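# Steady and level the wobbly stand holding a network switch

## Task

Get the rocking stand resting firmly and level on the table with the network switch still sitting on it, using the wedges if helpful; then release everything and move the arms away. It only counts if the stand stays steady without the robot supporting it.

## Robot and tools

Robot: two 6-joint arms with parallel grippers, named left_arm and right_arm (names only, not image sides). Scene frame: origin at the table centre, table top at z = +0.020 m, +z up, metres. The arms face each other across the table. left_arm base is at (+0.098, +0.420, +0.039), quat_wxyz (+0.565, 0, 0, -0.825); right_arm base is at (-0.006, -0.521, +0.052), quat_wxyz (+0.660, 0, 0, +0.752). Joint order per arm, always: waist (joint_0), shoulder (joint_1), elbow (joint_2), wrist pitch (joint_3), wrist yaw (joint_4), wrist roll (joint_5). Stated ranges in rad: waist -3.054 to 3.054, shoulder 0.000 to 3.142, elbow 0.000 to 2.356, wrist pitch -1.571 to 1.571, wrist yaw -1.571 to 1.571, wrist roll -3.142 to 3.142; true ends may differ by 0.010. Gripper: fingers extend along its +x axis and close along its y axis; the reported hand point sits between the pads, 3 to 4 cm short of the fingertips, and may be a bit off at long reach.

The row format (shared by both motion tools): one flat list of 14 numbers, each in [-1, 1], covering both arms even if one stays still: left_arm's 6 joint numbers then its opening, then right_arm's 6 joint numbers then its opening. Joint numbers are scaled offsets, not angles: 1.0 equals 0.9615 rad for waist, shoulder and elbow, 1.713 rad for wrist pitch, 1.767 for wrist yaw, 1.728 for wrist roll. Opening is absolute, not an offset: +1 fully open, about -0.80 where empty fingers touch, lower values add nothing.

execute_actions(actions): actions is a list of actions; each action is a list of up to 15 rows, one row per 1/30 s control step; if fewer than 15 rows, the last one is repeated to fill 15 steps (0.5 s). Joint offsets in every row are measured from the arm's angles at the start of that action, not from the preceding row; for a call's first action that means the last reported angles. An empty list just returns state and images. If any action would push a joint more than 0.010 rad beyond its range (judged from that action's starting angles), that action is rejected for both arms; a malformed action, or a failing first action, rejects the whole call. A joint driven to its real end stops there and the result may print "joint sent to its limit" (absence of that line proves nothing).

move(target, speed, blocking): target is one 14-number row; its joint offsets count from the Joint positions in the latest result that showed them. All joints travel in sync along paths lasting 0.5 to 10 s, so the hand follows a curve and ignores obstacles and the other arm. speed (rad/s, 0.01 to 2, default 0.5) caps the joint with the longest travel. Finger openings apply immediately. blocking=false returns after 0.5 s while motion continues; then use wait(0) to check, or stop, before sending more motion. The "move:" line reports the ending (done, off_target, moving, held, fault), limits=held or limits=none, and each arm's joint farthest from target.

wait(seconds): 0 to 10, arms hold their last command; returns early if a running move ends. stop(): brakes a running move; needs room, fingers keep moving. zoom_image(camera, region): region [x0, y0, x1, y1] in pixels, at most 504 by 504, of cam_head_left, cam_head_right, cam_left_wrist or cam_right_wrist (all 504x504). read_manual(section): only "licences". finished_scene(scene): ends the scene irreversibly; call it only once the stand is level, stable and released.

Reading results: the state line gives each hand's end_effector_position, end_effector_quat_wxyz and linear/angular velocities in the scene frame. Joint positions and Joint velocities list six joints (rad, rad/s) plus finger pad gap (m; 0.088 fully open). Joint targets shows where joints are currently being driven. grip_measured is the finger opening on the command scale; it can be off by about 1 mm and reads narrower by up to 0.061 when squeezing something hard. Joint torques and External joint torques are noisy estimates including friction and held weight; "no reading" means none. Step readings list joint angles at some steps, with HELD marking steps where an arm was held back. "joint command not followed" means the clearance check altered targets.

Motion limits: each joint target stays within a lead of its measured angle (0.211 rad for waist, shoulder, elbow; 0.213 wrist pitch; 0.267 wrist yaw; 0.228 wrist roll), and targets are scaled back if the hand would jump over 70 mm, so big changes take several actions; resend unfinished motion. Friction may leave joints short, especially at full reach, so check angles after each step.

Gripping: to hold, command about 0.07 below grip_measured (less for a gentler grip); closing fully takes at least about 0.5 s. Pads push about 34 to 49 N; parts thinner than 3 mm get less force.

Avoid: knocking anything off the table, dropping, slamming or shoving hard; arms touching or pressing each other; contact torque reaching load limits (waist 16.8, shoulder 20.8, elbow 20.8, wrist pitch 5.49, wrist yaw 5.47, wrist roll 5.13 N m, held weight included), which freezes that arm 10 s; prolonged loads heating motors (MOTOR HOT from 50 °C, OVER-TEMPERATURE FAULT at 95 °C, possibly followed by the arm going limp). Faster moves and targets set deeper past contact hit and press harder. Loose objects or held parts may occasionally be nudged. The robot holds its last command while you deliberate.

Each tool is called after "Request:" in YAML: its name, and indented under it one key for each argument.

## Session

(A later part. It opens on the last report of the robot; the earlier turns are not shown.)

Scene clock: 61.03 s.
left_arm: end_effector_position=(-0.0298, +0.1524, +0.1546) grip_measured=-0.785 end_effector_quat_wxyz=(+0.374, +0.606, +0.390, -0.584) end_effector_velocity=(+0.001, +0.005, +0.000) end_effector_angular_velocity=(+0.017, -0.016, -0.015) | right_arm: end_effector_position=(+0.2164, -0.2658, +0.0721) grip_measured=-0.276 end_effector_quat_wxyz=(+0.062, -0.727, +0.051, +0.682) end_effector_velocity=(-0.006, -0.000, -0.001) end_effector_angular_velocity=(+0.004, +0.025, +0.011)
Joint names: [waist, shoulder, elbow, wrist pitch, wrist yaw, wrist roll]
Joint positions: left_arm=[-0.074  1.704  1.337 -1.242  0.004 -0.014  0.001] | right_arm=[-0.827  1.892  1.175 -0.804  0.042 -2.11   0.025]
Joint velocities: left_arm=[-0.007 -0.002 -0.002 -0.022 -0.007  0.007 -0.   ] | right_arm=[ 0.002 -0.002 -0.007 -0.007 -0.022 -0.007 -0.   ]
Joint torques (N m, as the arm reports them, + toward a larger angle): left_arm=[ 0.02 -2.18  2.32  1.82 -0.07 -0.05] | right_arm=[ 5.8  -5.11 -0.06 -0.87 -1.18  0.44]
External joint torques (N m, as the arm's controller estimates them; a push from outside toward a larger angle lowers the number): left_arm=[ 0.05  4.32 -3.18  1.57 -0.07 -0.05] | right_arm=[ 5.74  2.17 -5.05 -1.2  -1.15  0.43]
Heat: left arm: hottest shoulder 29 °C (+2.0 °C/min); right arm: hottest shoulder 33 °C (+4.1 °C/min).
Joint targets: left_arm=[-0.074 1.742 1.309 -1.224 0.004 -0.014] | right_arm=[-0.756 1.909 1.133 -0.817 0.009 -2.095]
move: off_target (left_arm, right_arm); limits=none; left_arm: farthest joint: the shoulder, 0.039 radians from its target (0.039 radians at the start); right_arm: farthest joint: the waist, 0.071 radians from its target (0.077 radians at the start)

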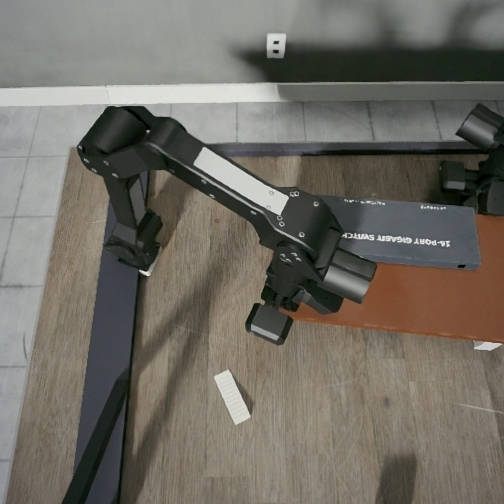

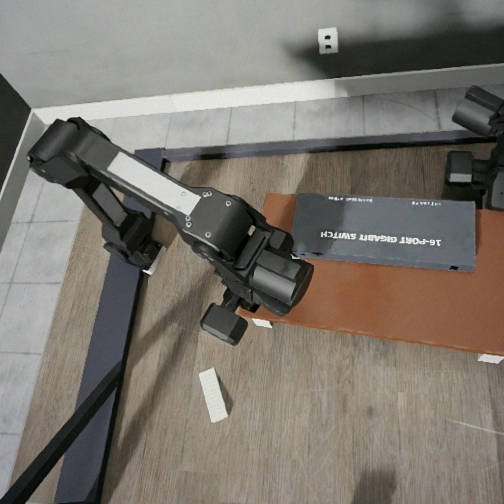

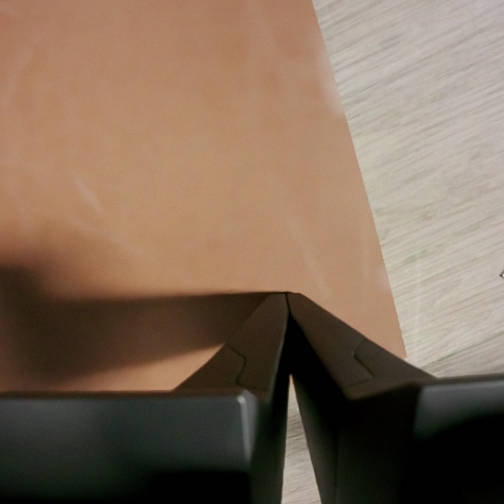

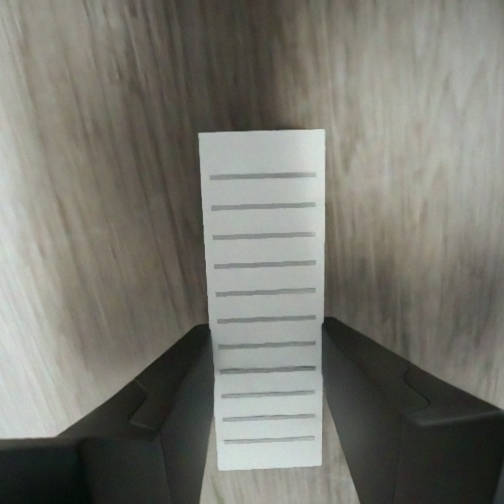

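Request:
move:
  target: [0,0.04,-0.03,0.01,0,0,-1,-0.022,0.085,0.06,-0.025,-0.022,-0.04,-0.5]
  speed: 0.2

Request:
move:
  target: [0,0.04,-0.03,0.01,0,0,-1,0,0,0,0,0,0,0.4]

Request:
move:
  target: [0,0.04,-0.03,0.01,0,0,-1,0,-0.1,0.44,-0.3,0,0,0.4]

Request:
move:
  target: [0,0.04,-0.03,0.01,0,0,-1,0,0,0,0,0,0.91,0.4]
  speed: 1.5

Scene clock: 66.87 s.
left_arm: end_effector_position=(-0.0298, +0.1524, +0.1550) grip_measured=-0.785 end_effector_quat_wxyz=(+0.374, +0.605, +0.390, -0.585) end_effector_velocity=(+0.005, +0.005, -0.001) end_effector_angular_velocity=(+0.021, -0.018, +0.010) | right_arm: end_effector_position=(+0.2196, -0.2637, +0.0638) grip_measured=-0.276 end_effector_quat_wxyz=(+0.038, -0.708, +0.042, +0.704) end_effector_velocity=(-0.002, -0.001, +0.000) end_effector_angular_velocity=(-0.001, +0.010, +0.005)
Joint names: [waist, shoulder, elbow, wrist pitch, wrist yaw, wrist roll]
Joint positions: left_arm=[-0.074  1.701  1.336 -1.241  0.004 -0.014  0.001] | right_arm=[-0.846  1.956  1.23  -0.845  0.007 -2.174  0.025]
Joint velocities: left_arm=[ 0.002 -0.002 -0.007 -0.022 -0.007 -0.007 -0.   ] | right_arm=[-0.002 -0.002 -0.002 -0.007 -0.007 -0.007 -0.   ]
Joint torques (N m, as the arm reports them, + toward a larger angle): left_arm=[-0.14 -1.81  2.43  1.56 -0.07 -0.03] | right_arm=[-0.18 -5.25  5.14 -0.09 -0.17 -0.18]
External joint torques (N m, as the arm's controller estimates them; a push from outside toward a larger angle lowers the number): left_arm=[-0.16  4.66 -3.03  1.32 -0.07 -0.03] | right_arm=[-0.21  2.44  0.22 -0.33 -0.13 -0.18]
Heat: left arm: hottest shoulder 29 °C (+2.0 °C/min); right arm: hottest shoulder 33 °C (+3.0 °C/min).
Joint targets: left_arm=[-0.074 1.742 1.308 -1.225 0.004 -0.014] | right_arm=[-0.848 1.974 1.233 -0.847 0.003 -2.179]
move: off_target (left_arm, right_arm); limits=none; left_arm: farthest joint: the shoulder, 0.042 radians from its target (0.039 radians at the start); right_arm: farthest joint: the shoulder, 0.018 radians from its target (0.081 radians at the start)

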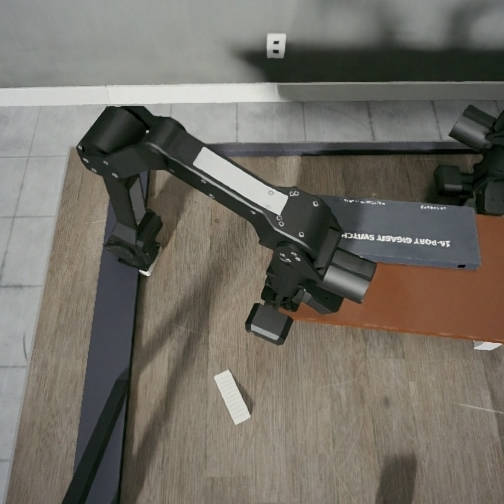

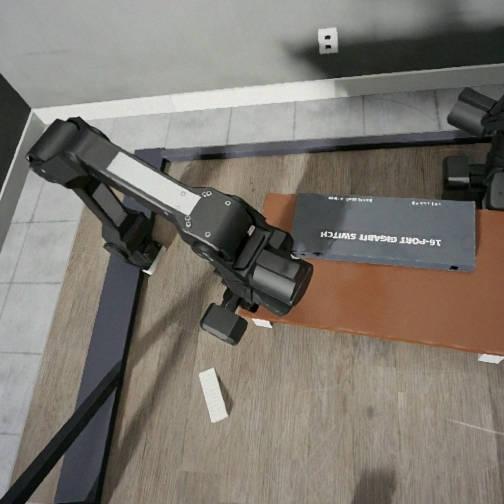

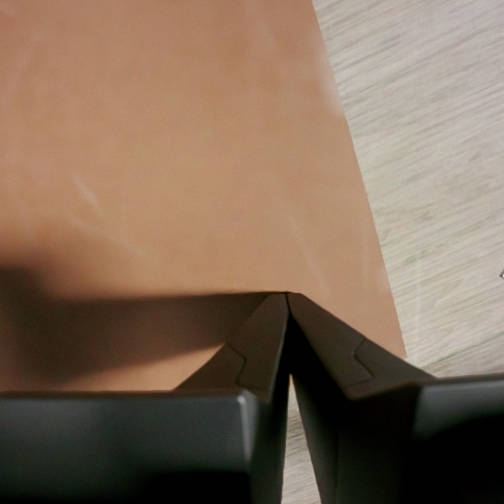

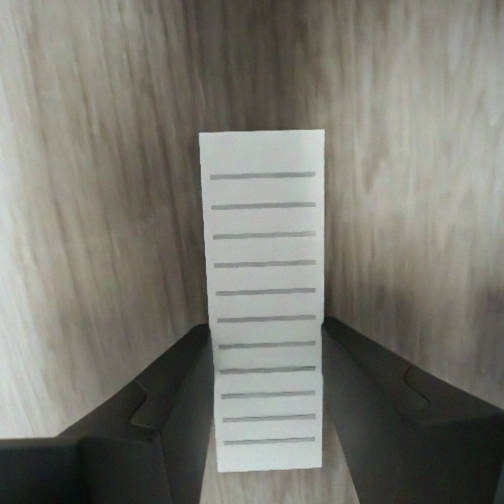

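Scene clock: 67.57 s.
left_arm: end_effector_position=(-0.0298, +0.1525, +0.1551) grip_measured=-0.785 end_effector_quat_wxyz=(+0.375, +0.604, +0.389, -0.586) end_effector_velocity=(+0.003, +0.001, +0.000) end_effector_angular_velocity=(+0.003, -0.010, +0.010) | right_arm: end_effector_position=(+0.2199, -0.2642, +0.0638) grip_measured=+0.396 end_effector_quat_wxyz=(+0.038, -0.708, +0.043, +0.704) end_effector_velocity=(-0.003, +0.000, +0.002) end_effector_angular_velocity=(+0.013, +0.018, -0.010)
Joint names: [waist, shoulder, elbow, wrist pitch, wrist yaw, wrist roll]
Joint positions: left_arm=[-0.074  1.698  1.333 -1.238  0.004 -0.014  0.001] | right_arm=[-0.847  1.956  1.23  -0.846  0.009 -2.174  0.058]
Joint velocities: left_arm=[ 0.002 -0.002 -0.002 -0.007 -0.007 -0.007 -0.   ] | right_arm=[-0.002 -0.007 -0.002 -0.007 -0.022  0.007 -0.   ]
Joint torques (N m, as the arm reports them, + toward a larger angle): left_arm=[-0.02 -2.01  2.55  1.54 -0.06 -0.02] | right_arm=[ 0.05 -7.19  4.85  0.1  -0.1  -0.02]
External joint torques (N m, as the arm's controller estimates them; a push from outside toward a larger angle lowers the number): left_arm=[-0.06  4.47 -3.01  1.26 -0.05 -0.02] | right_arm=[-0.01  0.51 -0.06 -0.13 -0.05 -0.02]
Heat: left arm: hottest shoulder 29 °C (+2.0 °C/min); right arm: hottest shoulder 33 °C (+3.1 °C/min).
Joint targets: left_arm=[-0.074 1.739 1.306 -1.223 0.004 -0.014] | right_arm=[-0.846 1.956 1.230 -0.845 0.007 -2.174]
move: off_target (left_arm); limits=none; left_arm: farthest joint: the shoulder, 0.041 radians from its target (0.039 radians at the start); right_arm: farthest joint: the wrist yaw, 0.002 radians from its target (0.000 radians at the start)

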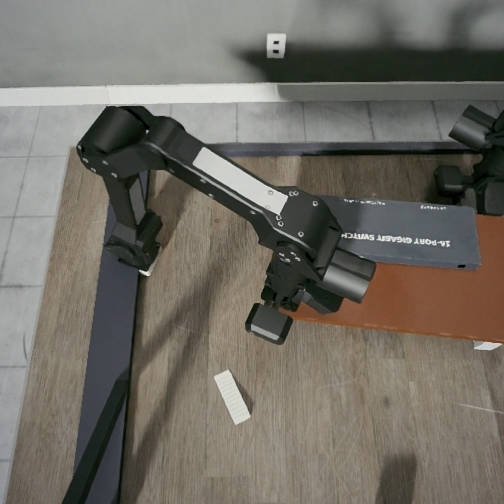

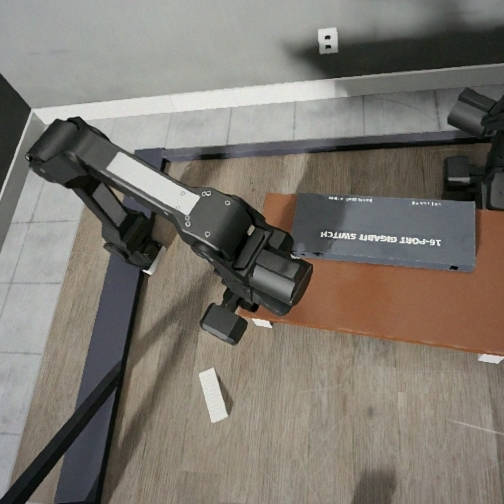

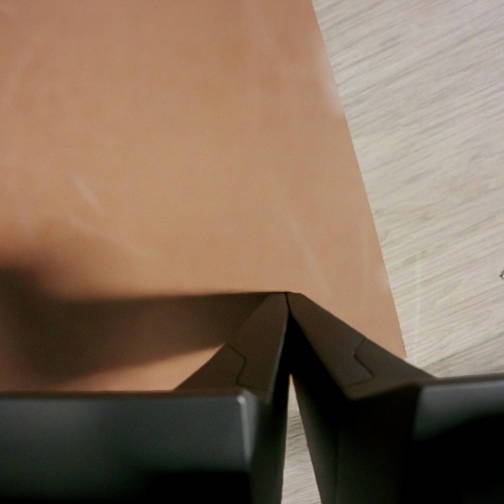

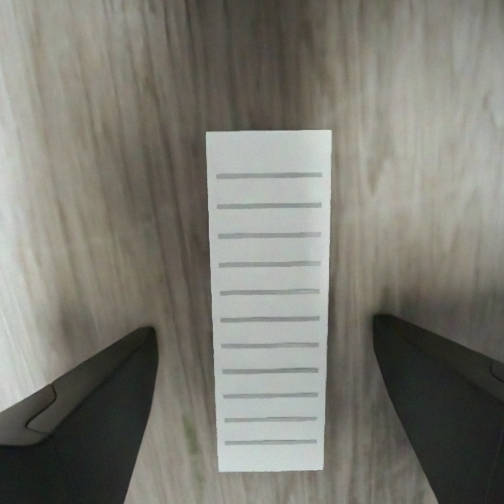

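Scene clock: 69.13 s.
left_arm: end_effector_position=(-0.0297, +0.1525, +0.1552) grip_measured=-0.785 end_effector_quat_wxyz=(+0.375, +0.603, +0.389, -0.587) end_effector_velocity=(+0.002, +0.003, -0.001) end_effector_angular_velocity=(+0.008, -0.012, -0.010) | right_arm: end_effector_position=(+0.2235, -0.2601, +0.1930) grip_measured=+0.397 end_effector_quat_wxyz=(+0.035, -0.706, +0.046, +0.706) end_effector_velocity=(-0.003, -0.000, +0.000) end_effector_angular_velocity=(-0.001, +0.010, +0.010)
Joint names: [waist, shoulder, elbow, wrist pitch, wrist yaw, wrist roll]
Joint positions: left_arm=[-0.074  1.696  1.331 -1.236  0.004 -0.014  0.001] | right_arm=[-0.847  1.87   1.644 -1.357  0.009 -2.174  0.058]
Joint velocities: left_arm=[-0.002 -0.002 -0.007 -0.007 -0.007  0.007 -0.   ] | right_arm=[ 0.002 -0.002 -0.002 -0.007 -0.007 -0.007 -0.   ]
Joint torques (N m, as the arm reports them, + toward a larger angle): left_arm=[-0.04 -1.97  2.6   1.55 -0.04 -0.03] | right_arm=[-0.01 -8.27  6.45 -0.16 -0.03 -0.03]
External joint torques (N m, as the arm's controller estimates them; a push from outside toward a larger angle lowers the number): left_arm=[-0.04  4.45 -2.9   1.28 -0.03 -0.03] | right_arm=[-0.1  -0.61  0.99 -0.37  0.01 -0.02]
Heat: left arm: hottest shoulder 29 °C (+2.0 °C/min); right arm: hottest shoulder 33 °C (+2.0 °C/min).
Joint targets: left_arm=[-0.074 1.737 1.304 -1.221 0.004 -0.014] | right_arm=[-0.847 1.860 1.653 -1.360 0.009 -2.174]
move: off_target (left_arm); limits=none; left_arm: farthest joint: the shoulder, 0.041 radians from its target (0.038 radians at the start); right_arm: farthest joint: the shoulder, 0.010 radians from its target (0.096 radians at the start)

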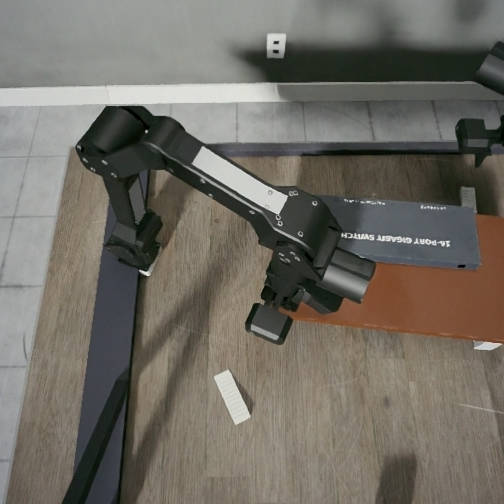

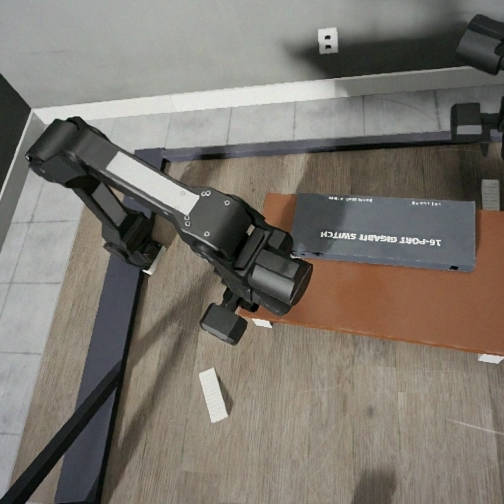

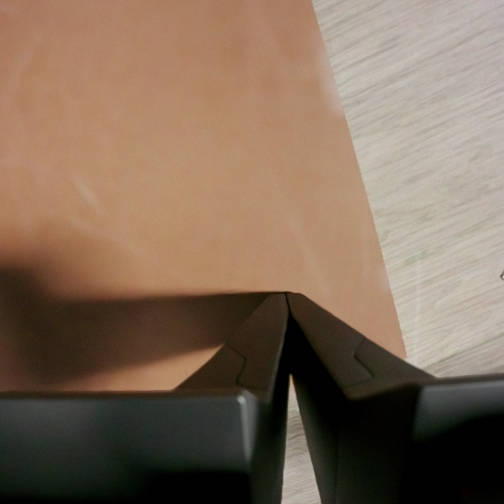

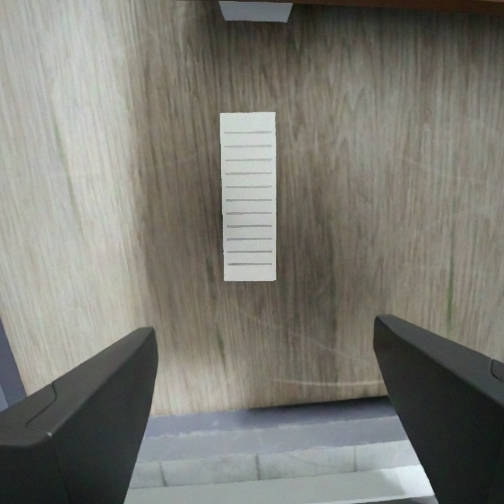

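Scene clock: 70.97 s.
left_arm: end_effector_position=(-0.0297, +0.1526, +0.1552) grip_measured=-0.785 end_effector_quat_wxyz=(+0.376, +0.602, +0.388, -0.588) end_effector_velocity=(+0.001, -0.001, +0.000) end_effector_angular_velocity=(-0.016, -0.017, -0.015) | right_arm: end_effector_position=(+0.2235, -0.2601, +0.1930) grip_measured=+0.397 end_effector_quat_wxyz=(+0.523, -0.475, +0.531, +0.468) end_effector_velocity=(+0.001, +0.001, -0.001) end_effector_angular_velocity=(+0.007, +0.004, +0.005)
Joint names: [waist, shoulder, elbow, wrist pitch, wrist yaw, wrist roll]
Joint positions: left_arm=[-0.074  1.694  1.329 -1.233  0.004 -0.014  0.001] | right_arm=[-0.847  1.87   1.644 -1.357  0.009 -0.607  0.058]
Joint velocities: left_arm=[-0.007 -0.002 -0.002  0.007 -0.022  0.007  0.   ] | right_arm=[-0.002  0.002 -0.002  0.007 -0.007 -0.007  0.   ]
Joint torques (N m, as the arm reports them, + toward a larger angle): left_arm=[-0.13 -1.86  2.61  1.55 -0.08 -0.04] | right_arm=[ 0.   -7.32  5.54  0.09 -0.04  0.12]
External joint torques (N m, as the arm's controller estimates them; a push from outside toward a larger angle lowers the number): left_arm=[-0.12  4.53 -2.94  1.24 -0.06 -0.04] | right_arm=[ 0.04  0.36  0.01 -0.21 -0.01  0.12]
Heat: left arm: hottest shoulder 29 °C (+2.0 °C/min); right arm: hottest shoulder 34 °C (+3.0 °C/min).
Joint targets: left_arm=[-0.074 1.734 1.302 -1.219 0.004 -0.014] | right_arm=[-0.847 1.870 1.644 -1.357 0.009 -0.602]
move: off_target (left_arm); limits=none; left_arm: farthest joint: the shoulder, 0.041 radians from its target (0.039 radians at the start); right_arm: farthest joint: the wrist roll, 0.005 radians from its target (1.572 radians at the start)

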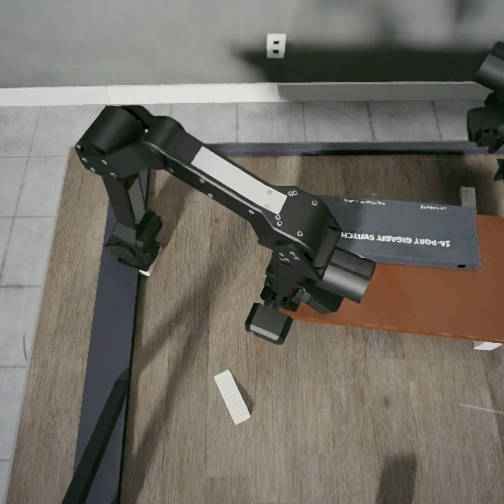

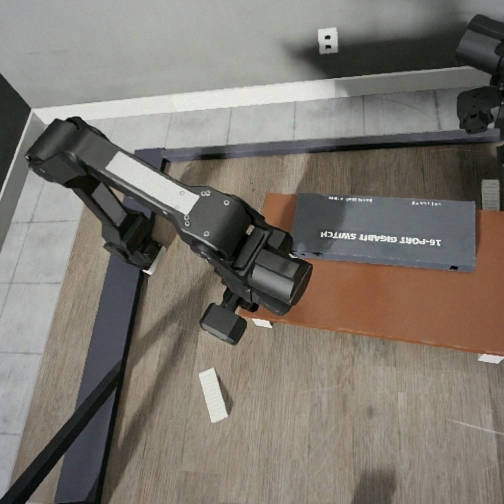

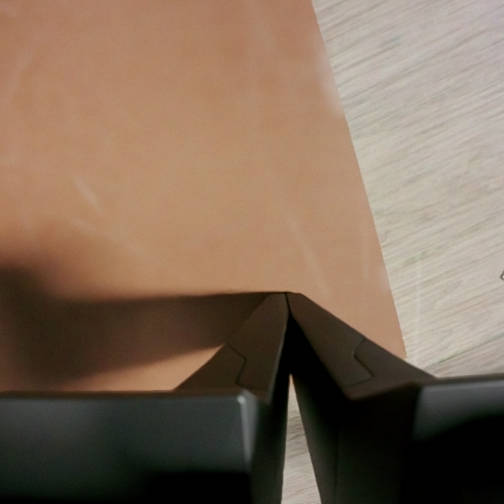

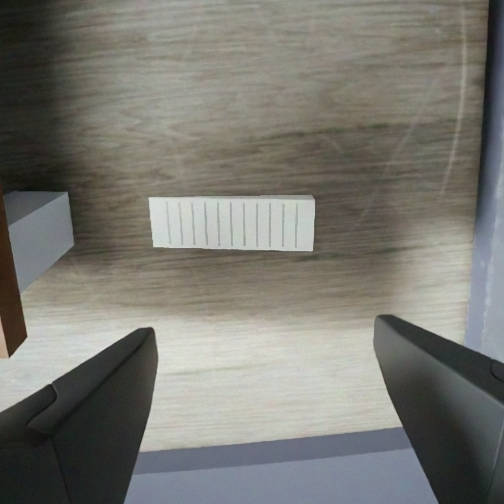

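Request:
move:
  target: [0,0.04,-0.03,0.01,0,0,-1,0,0,0,0,0,0.912,0.4]
  speed: 1.5

Request:
move:
  target: [0,0.04,-0.03,0.01,0,0,-1,0,0.1,-0.44,0.3,0,0,0.4]

Request:
move:
  target: [0,0.04,-0.03,0.01,0,0,-1,0,0,0,0,0,0,-0.5]

Request:
move:
  target: [0,0.04,-0.03,0.01,0,0,-1,0.13,-0.09,-0.12,0.018,0,0.072,-0.5]
  speed: 0.15

Scene clock: 76.83 s.
left_arm: end_effector_position=(-0.0297, +0.1526, +0.1552) grip_measured=-0.785 end_effector_quat_wxyz=(+0.376, +0.602, +0.388, -0.588) end_effector_velocity=(+0.003, +0.001, -0.001) end_effector_angular_velocity=(+0.008, -0.012, +0.010) | right_arm: end_effector_position=(+0.2235, -0.2601, +0.1930) grip_measured=+0.398 end_effector_quat_wxyz=(+0.706, +0.034, +0.706, -0.044) end_effector_velocity=(+0.000, +0.001, +0.000) end_effector_angular_velocity=(+0.010, +0.001, +0.005)
Joint names: [waist, shoulder, elbow, wrist pitch, wrist yaw, wrist roll]
Joint positions: left_arm=[-0.074  1.692  1.326 -1.231  0.004 -0.014  0.001] | right_arm=[-0.847  1.87   1.644 -1.357  0.009  0.964  0.058]
Joint velocities: left_arm=[ 0.002  0.002 -0.002 -0.007 -0.007 -0.007 -0.   ] | right_arm=[-0.002 -0.002 -0.002  0.007 -0.007 -0.007 -0.   ]
Joint torques (N m, as the arm reports them, + toward a larger angle): left_arm=[ 0.07 -1.98  2.7   1.58 -0.06 -0.01] | right_arm=[ 0.   -7.31  5.55  0.09  0.05  0.11]
External joint torques (N m, as the arm's controller estimates them; a push from outside toward a larger angle lowers the number): left_arm=[ 0.04  4.39 -2.83  1.29 -0.05 -0.01] | right_arm=[ 0.01  0.4  -0.01 -0.21  0.    0.11]
Heat: left arm: hottest shoulder 28 °C (+0.0 °C/min); right arm: hottest shoulder 34 °C (+2.0 °C/min).
Joint targets: left_arm=[-0.074 1.732 1.300 -1.216 0.004 -0.014] | right_arm=[-0.847 1.870 1.644 -1.357 0.009 0.969]
move: off_target (left_arm); limits=none; left_arm: farthest joint: the shoulder, 0.041 radians from its target (0.039 radians at the start); right_arm: farthest joint: the wrist roll, 0.005 radians from its target (1.575 radians at the start)

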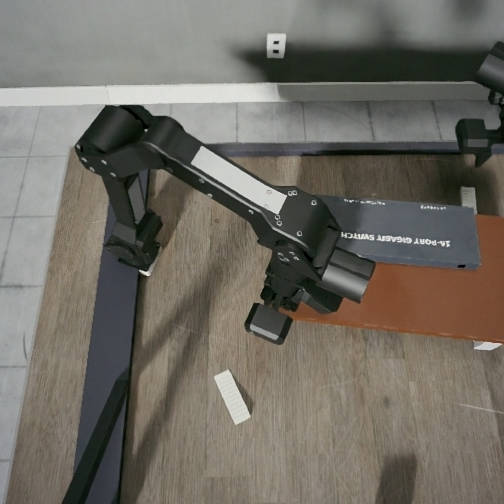

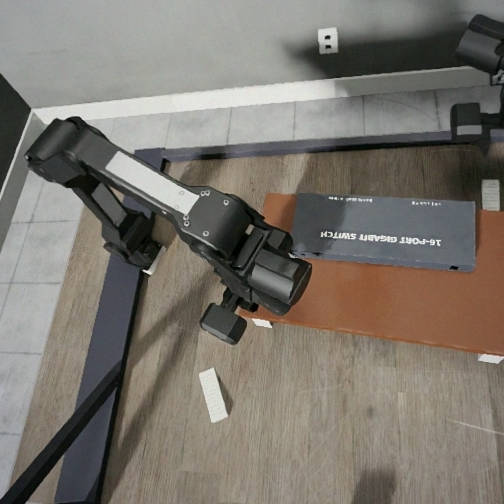

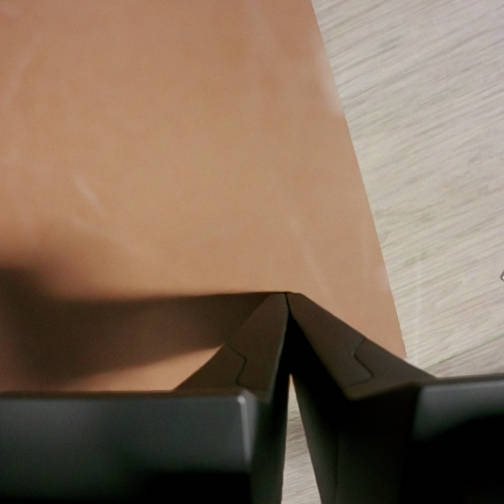

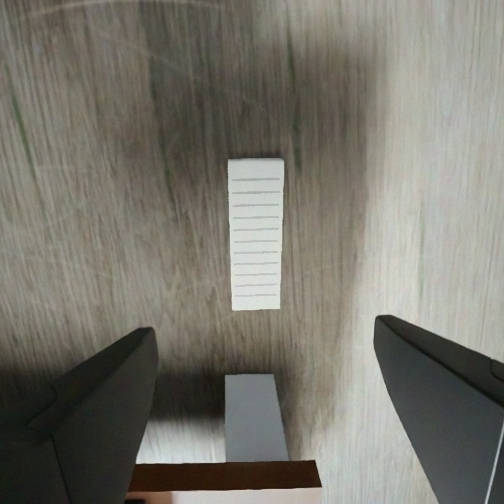

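Scene clock: 78.37 s.
left_arm: end_effector_position=(-0.0297, +0.1527, +0.1552) grip_measured=-0.785 end_effector_quat_wxyz=(+0.376, +0.601, +0.388, -0.589) end_effector_velocity=(+0.003, +0.001, +0.000) end_effector_angular_velocity=(-0.003, -0.023, +0.019) | right_arm: end_effector_position=(+0.2197, -0.2642, +0.0636) grip_measured=+0.398 end_effector_quat_wxyz=(+0.708, +0.037, +0.704, -0.041) end_effector_velocity=(-0.001, -0.001, -0.002) end_effector_angular_velocity=(+0.003, +0.007, +0.005)
Joint names: [waist, shoulder, elbow, wrist pitch, wrist yaw, wrist roll]
Joint positions: left_arm=[-0.074  1.689  1.324 -1.228  0.004 -0.014  0.001] | right_arm=[-0.847  1.957  1.229 -0.846  0.008  0.965  0.058]
Joint velocities: left_arm=[-0.002 -0.002 -0.002 -0.007 -0.022 -0.022 -0.   ] | right_arm=[-0.002  0.002 -0.007  0.007 -0.007 -0.007  0.   ]
Joint torques (N m, as the arm reports them, + toward a larger angle): left_arm=[ 0.03 -2.    2.55  1.54 -0.08 -0.01] | right_arm=[-0.01 -6.24  4.    0.23  0.08 -0.02]
External joint torques (N m, as the arm's controller estimates them; a push from outside toward a larger angle lowers the number): left_arm=[ 0.02  4.4  -2.97  1.26 -0.07 -0.01] | right_arm=[-0.01  1.45 -0.98 -0.08  0.03 -0.02]
Heat: left arm: hottest shoulder 28 °C (+0.0 °C/min); right arm: hottest shoulder 34 °C (+2.0 °C/min).
Joint targets: left_arm=[-0.074 1.730 1.298 -1.214 0.004 -0.014] | right_arm=[-0.847 1.966 1.221 -0.844 0.009 0.965]
move: off_target (left_arm); limits=none; left_arm: farthest joint: the shoulder, 0.041 radians from its target (0.039 radians at the start); right_arm: farthest joint: the shoulder, 0.010 radians from its target (0.096 radians at the start)

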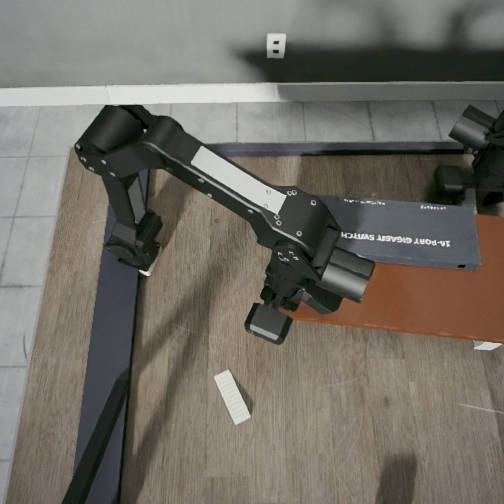

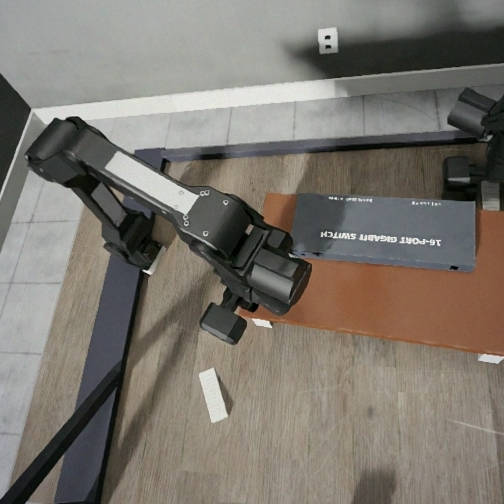

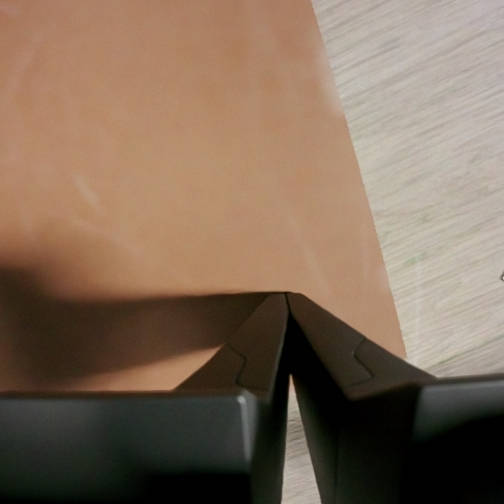

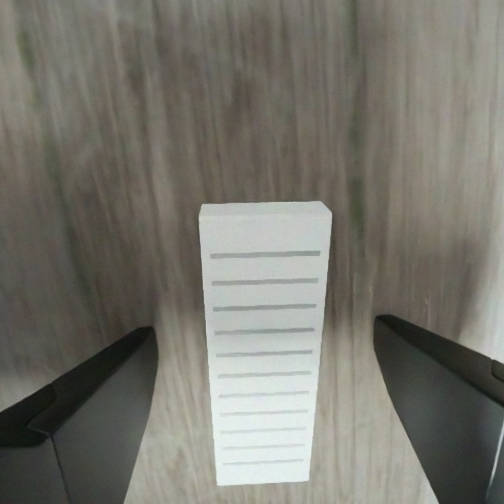

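Scene clock: 79.07 s.
left_arm: end_effector_position=(-0.0296, +0.1528, +0.1552) grip_measured=-0.785 end_effector_quat_wxyz=(+0.377, +0.601, +0.387, -0.589) end_effector_velocity=(+0.000, +0.000, +0.000) end_effector_angular_velocity=(-0.010, -0.003, -0.010) | right_arm: end_effector_position=(+0.2197, -0.2642, +0.0636) grip_measured=-0.274 end_effector_quat_wxyz=(+0.708, +0.037, +0.704, -0.041) end_effector_velocity=(-0.001, -0.002, +0.000) end_effector_angular_velocity=(-0.010, -0.001, -0.005)
Joint names: [waist, shoulder, elbow, wrist pitch, wrist yaw, wrist roll]
Joint positions: left_arm=[-0.074  1.688  1.322 -1.226  0.004 -0.014  0.001] | right_arm=[-0.847  1.957  1.229 -0.846  0.008  0.965  0.026]
Joint velocities: left_arm=[-0.002 -0.007 -0.007  0.007 -0.007  0.007 -0.   ] | right_arm=[ 0.002 -0.002 -0.002 -0.007  0.007  0.007 -0.   ]
Joint torques (N m, as the arm reports them, + toward a larger angle): left_arm=[ 0.04 -1.92  2.55  1.57 -0.05 -0.01] | right_arm=[-0.01 -7.29  4.9   0.12  0.05 -0.02]
External joint torques (N m, as the arm's controller estimates them; a push from outside toward a larger angle lowers the number): left_arm=[ 0.05  4.51 -3.01  1.27 -0.05 -0.01] | right_arm=[-0.04  0.44 -0.06 -0.19  0.   -0.02]
Heat: left arm: hottest shoulder 28 °C (+0.0 °C/min); right arm: hottest shoulder 35 °C (+3.0 °C/min).
Joint targets: left_arm=[-0.074 1.728 1.295 -1.211 0.004 -0.014] | right_arm=[-0.847 1.957 1.229 -0.845 0.008 0.965]
move: off_target (left_arm); limits=none; left_arm: farthest joint: the shoulder, 0.040 radians from its target (0.038 radians at the start); right_arm: farthest joint: the waist, 0.000 radians from its target (0.000 radians at the start)

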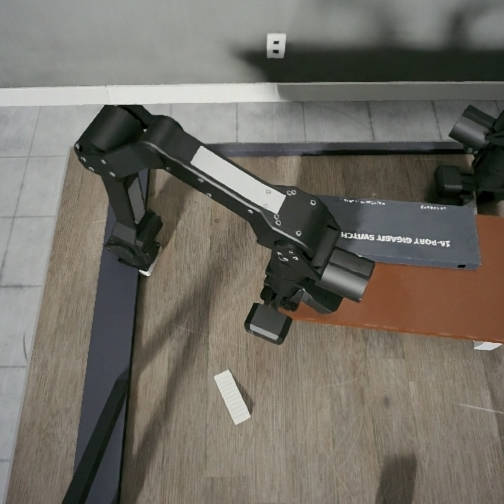

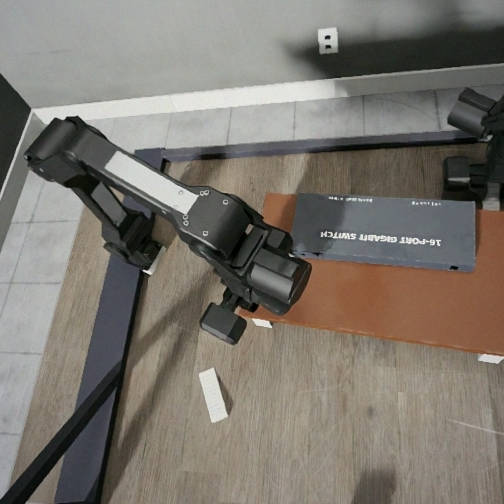

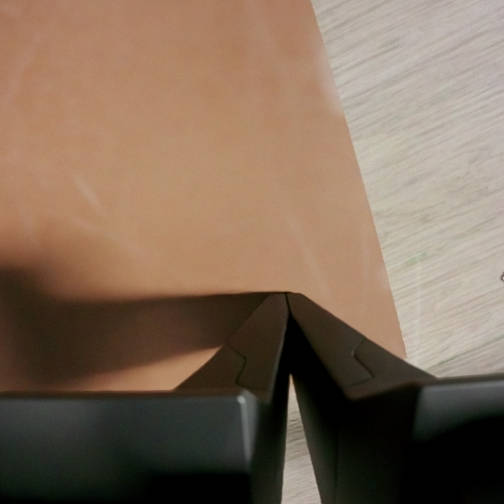

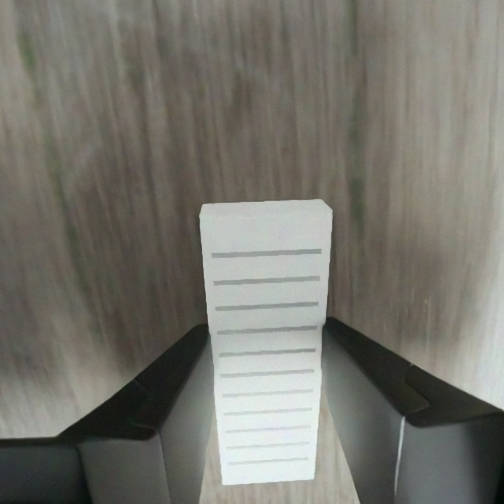

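Scene clock: 80.30 s.
left_arm: end_effector_position=(-0.0296, +0.1528, +0.1551) grip_measured=-0.785 end_effector_quat_wxyz=(+0.377, +0.600, +0.387, -0.590) end_effector_velocity=(+0.003, +0.001, -0.001) end_effector_angular_velocity=(+0.008, -0.012, +0.010) | right_arm: end_effector_position=(+0.1736, -0.2582, +0.0629) grip_measured=-0.274 end_effector_quat_wxyz=(+0.707, +0.035, +0.705, -0.042) end_effector_velocity=(-0.001, -0.001, +0.002) end_effector_angular_velocity=(+0.002, +0.008, +0.019)
Joint names: [waist, shoulder, elbow, wrist pitch, wrist yaw, wrist roll]
Joint positions: left_arm=[-0.074  1.686  1.319 -1.223  0.004 -0.014  0.001] | right_arm=[-0.725  1.882  1.121 -0.817  0.008  1.084  0.026]
Joint velocities: left_arm=[ 0.002  0.002 -0.002 -0.007 -0.007 -0.007 -0.   ] | right_arm=[-0.002 -0.007 -0.002 -0.007 -0.007 -0.022 -0.   ]
Joint torques (N m, as the arm reports them, + toward a larger angle): left_arm=[ 0.01 -1.97  2.69  1.54 -0.04 -0.02] | right_arm=[ 0.23 -8.02  3.93  0.24  0.04  0.12]
External joint torques (N m, as the arm's controller estimates them; a push from outside toward a larger angle lowers the number): left_arm=[ 0.01  4.34 -2.82  1.24 -0.03 -0.02] | right_arm=[ 0.23 -0.84 -0.99 -0.06 -0.02  0.12]
Heat: left arm: hottest shoulder 28 °C (+0.0 °C/min); right arm: hottest shoulder 35 °C (+3.0 °C/min).
Joint targets: left_arm=[-0.074 1.726 1.293 -1.209 0.004 -0.014] | right_arm=[-0.722 1.870 1.114 -0.815 0.008 1.089]
move: off_target (left_arm, right_arm); limits=none; left_arm: farthest joint: the shoulder, 0.041 radians from its target (0.039 radians at the start); right_arm: farthest joint: the shoulder, 0.012 radians from its target (0.086 radians at the start)

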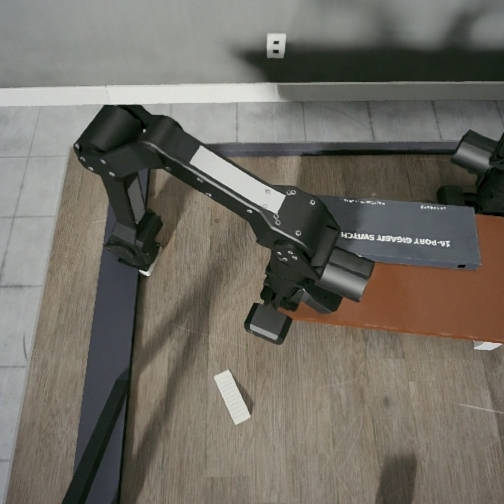

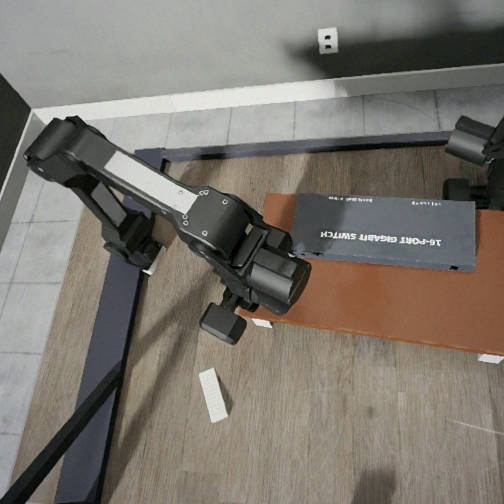

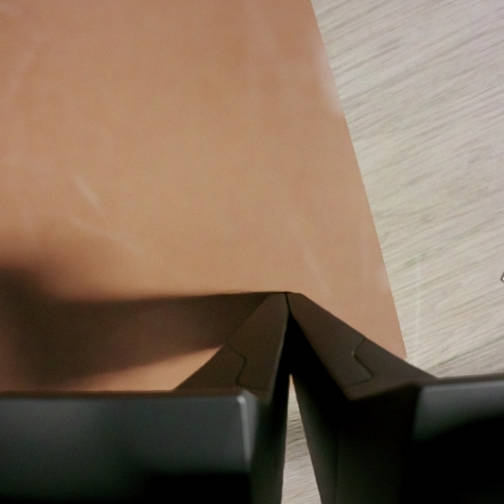

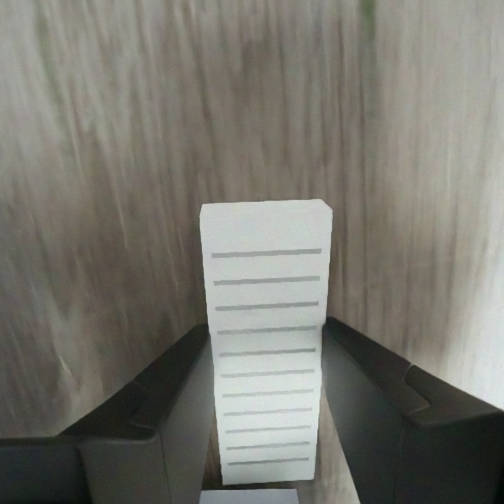

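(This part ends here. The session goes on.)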